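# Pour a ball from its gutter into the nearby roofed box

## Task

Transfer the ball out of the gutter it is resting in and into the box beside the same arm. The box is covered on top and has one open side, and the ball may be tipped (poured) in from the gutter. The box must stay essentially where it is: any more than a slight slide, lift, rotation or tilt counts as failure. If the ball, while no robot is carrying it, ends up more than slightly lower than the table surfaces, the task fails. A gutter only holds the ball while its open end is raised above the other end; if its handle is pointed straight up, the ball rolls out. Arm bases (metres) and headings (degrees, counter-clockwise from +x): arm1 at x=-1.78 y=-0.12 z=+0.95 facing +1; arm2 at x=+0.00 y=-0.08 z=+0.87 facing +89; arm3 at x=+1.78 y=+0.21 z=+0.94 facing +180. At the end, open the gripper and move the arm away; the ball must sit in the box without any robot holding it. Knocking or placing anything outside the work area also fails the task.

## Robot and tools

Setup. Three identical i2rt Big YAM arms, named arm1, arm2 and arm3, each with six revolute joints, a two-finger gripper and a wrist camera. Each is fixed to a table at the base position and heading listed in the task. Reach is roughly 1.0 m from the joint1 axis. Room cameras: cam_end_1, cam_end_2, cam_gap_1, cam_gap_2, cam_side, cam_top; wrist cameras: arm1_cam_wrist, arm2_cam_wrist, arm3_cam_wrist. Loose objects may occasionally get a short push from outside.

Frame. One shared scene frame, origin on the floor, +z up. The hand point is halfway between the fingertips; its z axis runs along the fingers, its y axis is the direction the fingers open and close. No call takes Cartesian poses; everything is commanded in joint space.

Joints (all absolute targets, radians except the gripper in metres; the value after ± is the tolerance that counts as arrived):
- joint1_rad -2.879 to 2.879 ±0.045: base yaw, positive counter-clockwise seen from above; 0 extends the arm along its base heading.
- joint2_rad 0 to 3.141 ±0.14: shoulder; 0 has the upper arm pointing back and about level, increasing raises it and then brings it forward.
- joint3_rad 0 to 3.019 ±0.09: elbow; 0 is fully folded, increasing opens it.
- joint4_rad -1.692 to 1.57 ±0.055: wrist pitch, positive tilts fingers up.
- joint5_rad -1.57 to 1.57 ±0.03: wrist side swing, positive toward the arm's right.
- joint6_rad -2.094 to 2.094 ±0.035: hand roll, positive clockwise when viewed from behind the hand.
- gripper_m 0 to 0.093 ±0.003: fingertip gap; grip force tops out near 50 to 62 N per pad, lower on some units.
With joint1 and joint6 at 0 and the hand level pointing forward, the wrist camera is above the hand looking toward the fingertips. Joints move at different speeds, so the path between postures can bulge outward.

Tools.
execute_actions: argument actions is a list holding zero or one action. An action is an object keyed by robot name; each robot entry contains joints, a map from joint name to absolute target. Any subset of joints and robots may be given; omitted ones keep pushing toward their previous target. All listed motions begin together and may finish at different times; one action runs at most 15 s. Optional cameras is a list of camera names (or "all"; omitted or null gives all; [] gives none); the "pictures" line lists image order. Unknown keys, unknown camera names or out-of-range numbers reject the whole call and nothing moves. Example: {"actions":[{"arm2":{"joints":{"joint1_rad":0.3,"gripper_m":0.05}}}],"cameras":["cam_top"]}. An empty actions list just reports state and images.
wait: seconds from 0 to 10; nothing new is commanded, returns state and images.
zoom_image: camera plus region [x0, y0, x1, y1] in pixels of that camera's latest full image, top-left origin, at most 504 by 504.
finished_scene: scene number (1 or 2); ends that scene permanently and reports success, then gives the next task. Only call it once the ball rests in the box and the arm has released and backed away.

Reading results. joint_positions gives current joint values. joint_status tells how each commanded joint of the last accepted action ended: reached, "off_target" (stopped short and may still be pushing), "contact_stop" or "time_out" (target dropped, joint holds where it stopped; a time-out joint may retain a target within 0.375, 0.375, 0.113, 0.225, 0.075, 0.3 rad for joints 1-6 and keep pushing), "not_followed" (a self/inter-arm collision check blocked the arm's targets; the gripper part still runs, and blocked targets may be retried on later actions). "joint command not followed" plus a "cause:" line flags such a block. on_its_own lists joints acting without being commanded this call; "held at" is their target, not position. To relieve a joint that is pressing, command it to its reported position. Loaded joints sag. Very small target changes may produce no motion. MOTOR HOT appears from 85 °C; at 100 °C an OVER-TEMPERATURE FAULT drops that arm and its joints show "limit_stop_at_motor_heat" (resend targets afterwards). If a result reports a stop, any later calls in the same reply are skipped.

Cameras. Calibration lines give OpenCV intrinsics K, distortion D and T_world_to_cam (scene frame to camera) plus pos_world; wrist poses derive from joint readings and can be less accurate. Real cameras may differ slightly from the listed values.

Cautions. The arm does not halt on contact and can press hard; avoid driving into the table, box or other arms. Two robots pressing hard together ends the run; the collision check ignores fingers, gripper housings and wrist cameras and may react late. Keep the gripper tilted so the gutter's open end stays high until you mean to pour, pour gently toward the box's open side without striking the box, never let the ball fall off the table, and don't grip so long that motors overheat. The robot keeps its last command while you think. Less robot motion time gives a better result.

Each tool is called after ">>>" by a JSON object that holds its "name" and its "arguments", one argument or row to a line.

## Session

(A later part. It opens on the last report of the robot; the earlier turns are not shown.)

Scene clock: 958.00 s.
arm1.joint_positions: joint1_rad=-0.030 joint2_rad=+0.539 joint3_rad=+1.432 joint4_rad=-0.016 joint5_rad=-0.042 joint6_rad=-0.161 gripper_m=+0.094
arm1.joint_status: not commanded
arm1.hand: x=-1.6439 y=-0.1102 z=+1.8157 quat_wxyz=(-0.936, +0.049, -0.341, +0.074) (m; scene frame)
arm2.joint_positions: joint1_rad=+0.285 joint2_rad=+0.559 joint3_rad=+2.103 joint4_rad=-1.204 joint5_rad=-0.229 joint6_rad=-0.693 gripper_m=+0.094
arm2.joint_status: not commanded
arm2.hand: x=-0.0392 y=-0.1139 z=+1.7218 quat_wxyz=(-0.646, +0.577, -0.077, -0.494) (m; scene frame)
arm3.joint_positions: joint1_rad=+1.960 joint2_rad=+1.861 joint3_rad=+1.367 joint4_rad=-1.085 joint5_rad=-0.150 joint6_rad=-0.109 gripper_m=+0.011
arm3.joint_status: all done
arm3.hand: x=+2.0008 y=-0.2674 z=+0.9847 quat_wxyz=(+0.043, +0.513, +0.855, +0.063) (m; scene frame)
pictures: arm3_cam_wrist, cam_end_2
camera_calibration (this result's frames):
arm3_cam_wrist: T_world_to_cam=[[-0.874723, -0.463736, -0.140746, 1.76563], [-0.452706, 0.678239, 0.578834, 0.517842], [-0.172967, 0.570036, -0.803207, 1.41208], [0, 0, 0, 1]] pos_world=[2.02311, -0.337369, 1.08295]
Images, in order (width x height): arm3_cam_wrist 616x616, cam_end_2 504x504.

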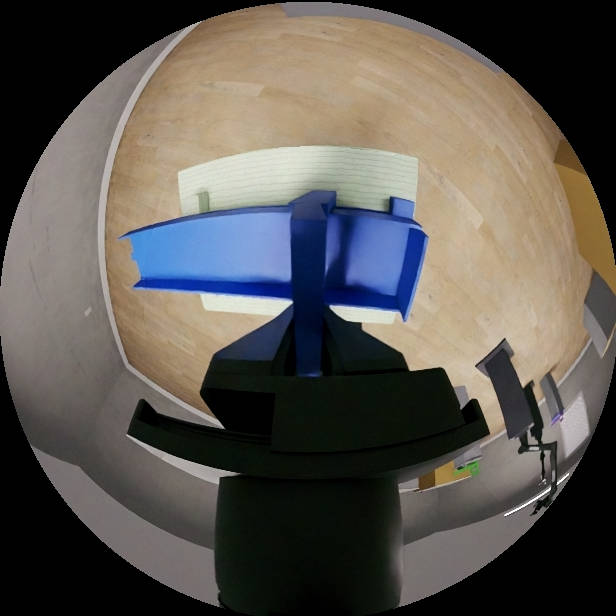

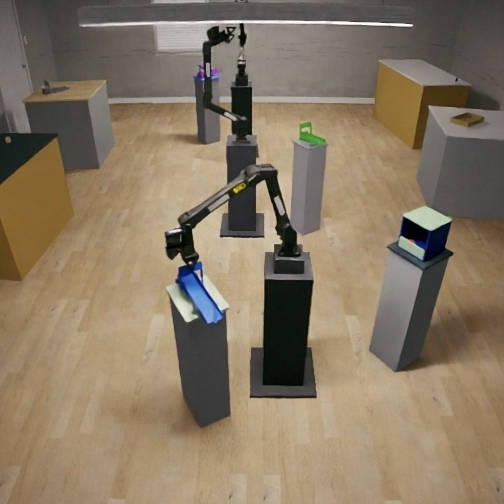

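>>> {"name": "execute_actions", "arguments": {
  "actions": [
    {"arm3":{"joints":{"joint2_rad":1.897}}}
  ],
  "cameras": ["cam_end_2", "arm3_cam_wrist"]
}}

Scene clock: 963.17 s.
arm1.joint_positions: joint1_rad=-0.030 joint2_rad=+0.539 joint3_rad=+1.432 joint4_rad=-0.016 joint5_rad=-0.042 joint6_rad=-0.161 gripper_m=+0.094
arm1.joint_status: not commanded
arm1.hand: x=-1.6439 y=-0.1102 z=+1.8157 quat_wxyz=(-0.936, +0.049, -0.341, +0.074) (m; scene frame)
arm2.joint_positions: joint1_rad=+0.285 joint2_rad=+0.559 joint3_rad=+2.103 joint4_rad=-1.204 joint5_rad=-0.229 joint6_rad=-0.693 gripper_m=+0.094
arm2.joint_status: not commanded
arm2.hand: x=-0.0392 y=-0.1139 z=+1.7218 quat_wxyz=(-0.646, +0.577, -0.077, -0.494) (m; scene frame)
arm3.joint_positions: joint1_rad=+1.960 joint2_rad=+1.873 joint3_rad=+1.367 joint4_rad=-1.085 joint5_rad=-0.151 joint6_rad=-0.109 gripper_m=+0.011
arm3.joint_status: all done
arm3.hand: x=+2.0006 y=-0.2664 z=+0.9783 quat_wxyz=(+0.039, +0.513, +0.855, +0.067) (m; scene frame)
pictures: arm3_cam_wrist, cam_end_2
camera_calibration (this result's frames):
arm3_cam_wrist: T_world_to_cam=[[-0.87521, -0.462083, -0.143133, 1.7688], [-0.450681, 0.671371, 0.588342, 0.505604], [-0.175768, 0.57943, -0.795843, 1.40729], [0, 0, 0, 1]] pos_world=[2.02329, -0.337543, 1.07569]
Images, in order (width x height): arm3_cam_wrist 616x616, cam_end_2 504x504.

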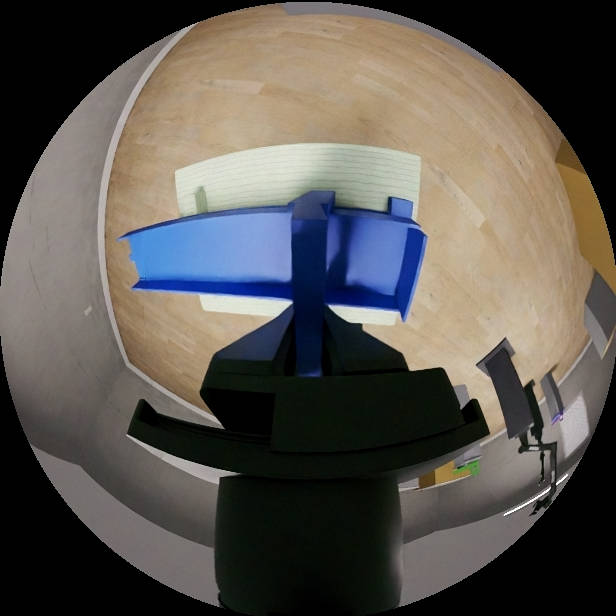

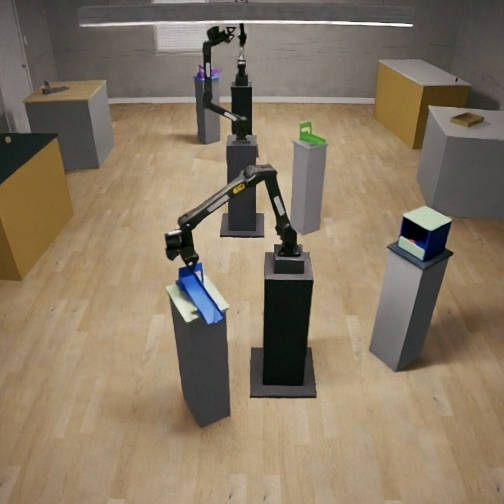

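>>> {"name": "execute_actions", "arguments": {
  "actions": [
    {"arm3":{"joints":{"joint2_rad":1.915}}}
  ],
  "cameras": ["arm3_cam_wrist"]
}}

Scene clock: 968.20 s.
arm1.joint_positions: joint1_rad=-0.030 joint2_rad=+0.539 joint3_rad=+1.432 joint4_rad=-0.016 joint5_rad=-0.042 joint6_rad=-0.161 gripper_m=+0.094
arm1.joint_status: not commanded
arm1.hand: x=-1.6439 y=-0.1102 z=+1.8157 quat_wxyz=(-0.936, +0.049, -0.341, +0.074) (m; scene frame)
arm2.joint_positions: joint1_rad=+0.285 joint2_rad=+0.559 joint3_rad=+2.103 joint4_rad=-1.204 joint5_rad=-0.229 joint6_rad=-0.693 gripper_m=+0.094
arm2.joint_status: not commanded
arm2.hand: x=-0.0392 y=-0.1139 z=+1.7218 quat_wxyz=(-0.646, +0.577, -0.077, -0.494) (m; scene frame)
arm3.joint_positions: joint1_rad=+1.960 joint2_rad=+1.874 joint3_rad=+1.367 joint4_rad=-1.085 joint5_rad=-0.151 joint6_rad=-0.109 gripper_m=+0.011
arm3.joint_status: all done
arm3.hand: x=+2.0006 y=-0.2664 z=+0.9779 quat_wxyz=(+0.038, +0.513, +0.855, +0.067) (m; scene frame)
pictures: arm3_cam_wrist
camera_calibration (this result's frames):
arm3_cam_wrist: T_world_to_cam=[[-0.875249, -0.461984, -0.143211, 1.76893], [-0.450515, 0.670954, 0.588946, 0.504745], [-0.175996, 0.579993, -0.795383, 1.4071], [0, 0, 0, 1]] pos_world=[2.02329, -0.337549, 1.07524]
Images, in order (width x height): arm3_cam_wrist 616x616.

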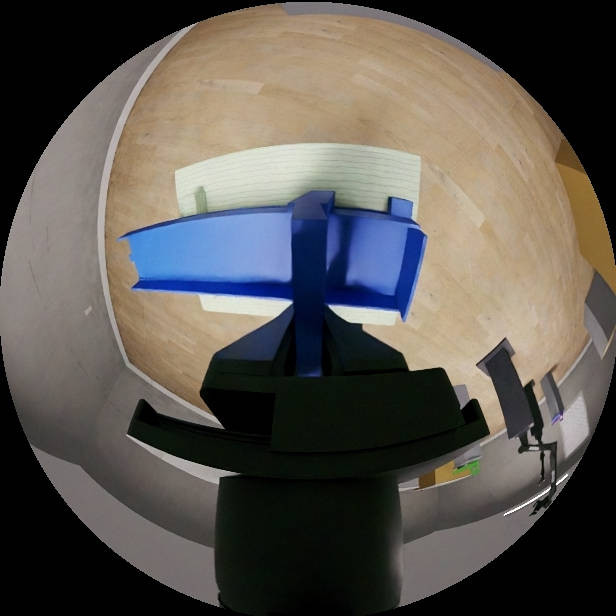

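>>> {"name": "execute_actions", "arguments": {
  "actions": [
    {"arm3":{"joints":{"joint2_rad":1.874,"gripper_m":0.05}}}
  ],
  "cameras": ["arm3_cam_wrist", "cam_end_2"]
}}

Scene clock: 978.93 s.
arm1.joint_positions: joint1_rad=-0.030 joint2_rad=+0.539 joint3_rad=+1.432 joint4_rad=-0.016 joint5_rad=-0.042 joint6_rad=-0.161 gripper_m=+0.094
arm1.joint_status: not commanded
arm1.hand: x=-1.6439 y=-0.1102 z=+1.8157 quat_wxyz=(-0.936, +0.049, -0.341, +0.074) (m; scene frame)
arm2.joint_positions: joint1_rad=+0.285 joint2_rad=+0.559 joint3_rad=+2.103 joint4_rad=-1.204 joint5_rad=-0.229 joint6_rad=-0.693 gripper_m=+0.094
arm2.joint_status: not commanded
arm2.hand: x=-0.0392 y=-0.1139 z=+1.7218 quat_wxyz=(-0.646, +0.577, -0.077, -0.494) (m; scene frame)
arm3.joint_positions: joint1_rad=+1.960 joint2_rad=+1.874 joint3_rad=+1.367 joint4_rad=-1.085 joint5_rad=-0.150 joint6_rad=-0.109 gripper_m=+0.050
arm3.joint_status: all done
arm3.hand: x=+2.0005 y=-0.2665 z=+0.9779 quat_wxyz=(+0.038, +0.513, +0.855, +0.067) (m; scene frame)
pictures: arm3_cam_wrist, cam_end_2
camera_calibration (this result's frames):
arm3_cam_wrist: T_world_to_cam=[[-0.875371, -0.462114, -0.142045, 1.76779], [-0.449988, 0.671404, 0.588836, 0.503978], [-0.17674, 0.579368, -0.795673, 1.40874], [0, 0, 0, 1]] pos_world=[2.02324, -0.337631, 1.07525]
Images, in order (width x height): arm3_cam_wrist 616x616, cam_end_2 504x504.

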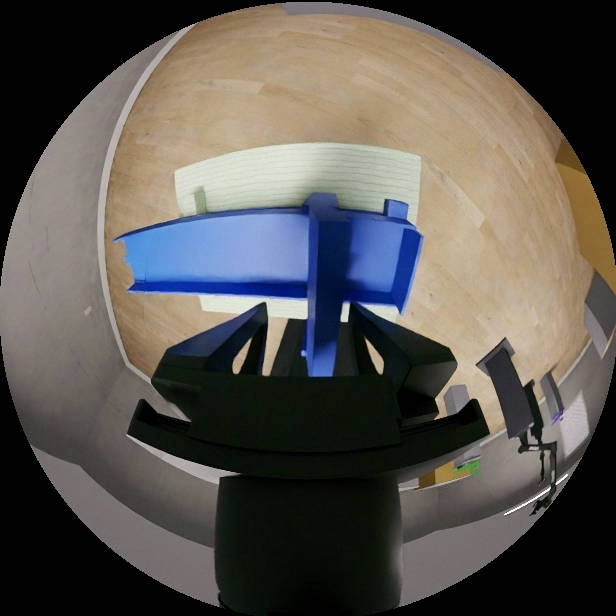

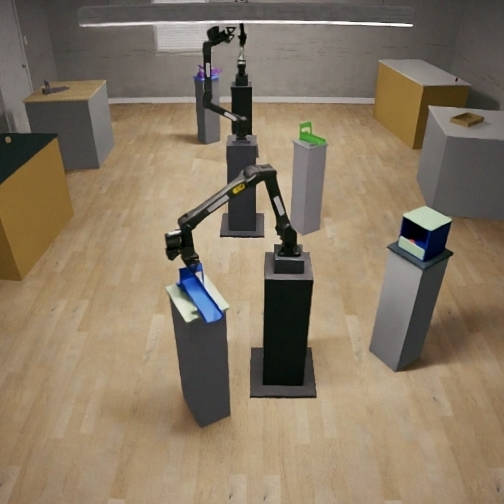

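>>> {"name": "execute_actions", "arguments": {
  "actions": [
    {"arm3":{"joints":{"joint2_rad":1.45}}}
  ],
  "cameras": ["cam_end_2", "cam_gap_2"]
}}

Scene clock: 986.03 s.
arm1.joint_positions: joint1_rad=-0.030 joint2_rad=+0.539 joint3_rad=+1.432 joint4_rad=-0.016 joint5_rad=-0.042 joint6_rad=-0.161 gripper_m=+0.094
arm1.joint_status: not commanded
arm1.hand: x=-1.6439 y=-0.1102 z=+1.8157 quat_wxyz=(-0.936, +0.049, -0.341, +0.074) (m; scene frame)
arm2.joint_positions: joint1_rad=+0.285 joint2_rad=+0.559 joint3_rad=+2.103 joint4_rad=-1.204 joint5_rad=-0.229 joint6_rad=-0.693 gripper_m=+0.094
arm2.joint_status: not commanded
arm2.hand: x=-0.0392 y=-0.1139 z=+1.7218 quat_wxyz=(-0.646, +0.577, -0.077, -0.494) (m; scene frame)
arm3.joint_positions: joint1_rad=+1.960 joint2_rad=+1.436 joint3_rad=+1.367 joint4_rad=-1.084 joint5_rad=-0.150 joint6_rad=-0.109 gripper_m=+0.050
arm3.joint_status: all done
arm3.hand: x=+1.9960 y=-0.2571 z=+1.2014 quat_wxyz=(+0.211, +0.488, +0.844, -0.066) (m; scene frame)
pictures: cam_end_2, cam_gap_2
Images, in order (width x height): cam_end_2 504x504, cam_gap_2 504x504.

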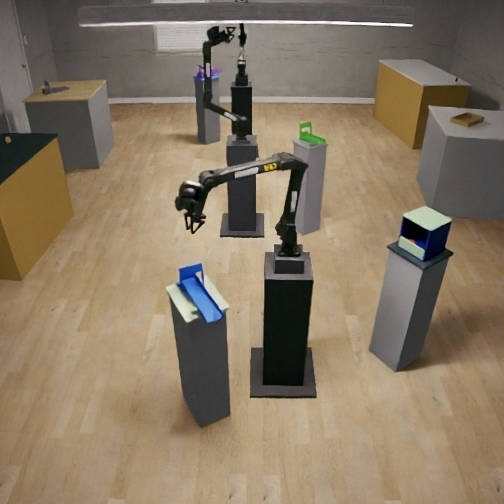

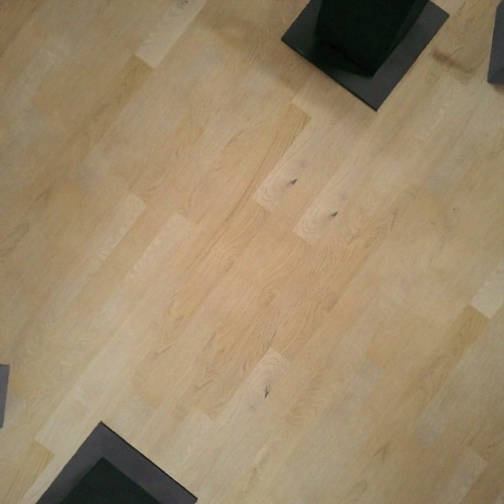

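>>> {"name": "zoom_image", "arguments": {
  "camera": "cam_end_2",
  "region": [380, 190, 470, 280]
}}

>>> {"name": "zoom_image", "arguments": {
  "camera": "cam_end_2",
  "region": [150, 160, 270, 340]
}}

Region (380, 190, 470, 280) of cam_end_2's 504x504 image, scaled by 5.600, with more detail than that image has.

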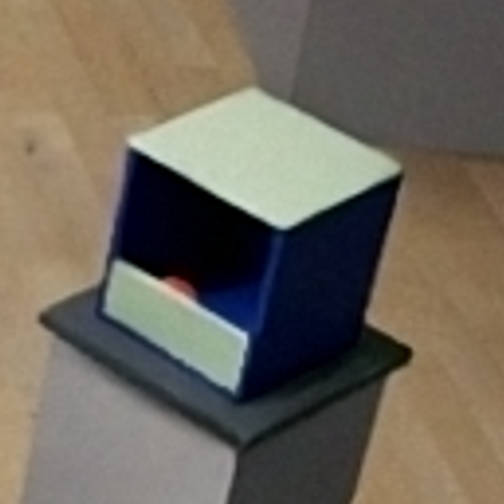

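Region (150, 160, 270, 340) of cam_end_2's 504x504 image, scaled by 2.800, with more detail than that image has.

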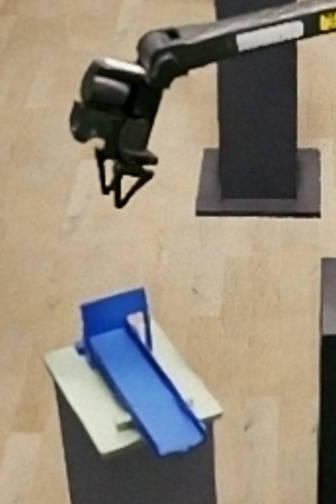

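Ball is in the box, gutter is resting on its table, and the hand is clear.

>>> {"name": "finished_scene", "arguments": {
  "scene": 1
}}

The scene is finished: the task was done.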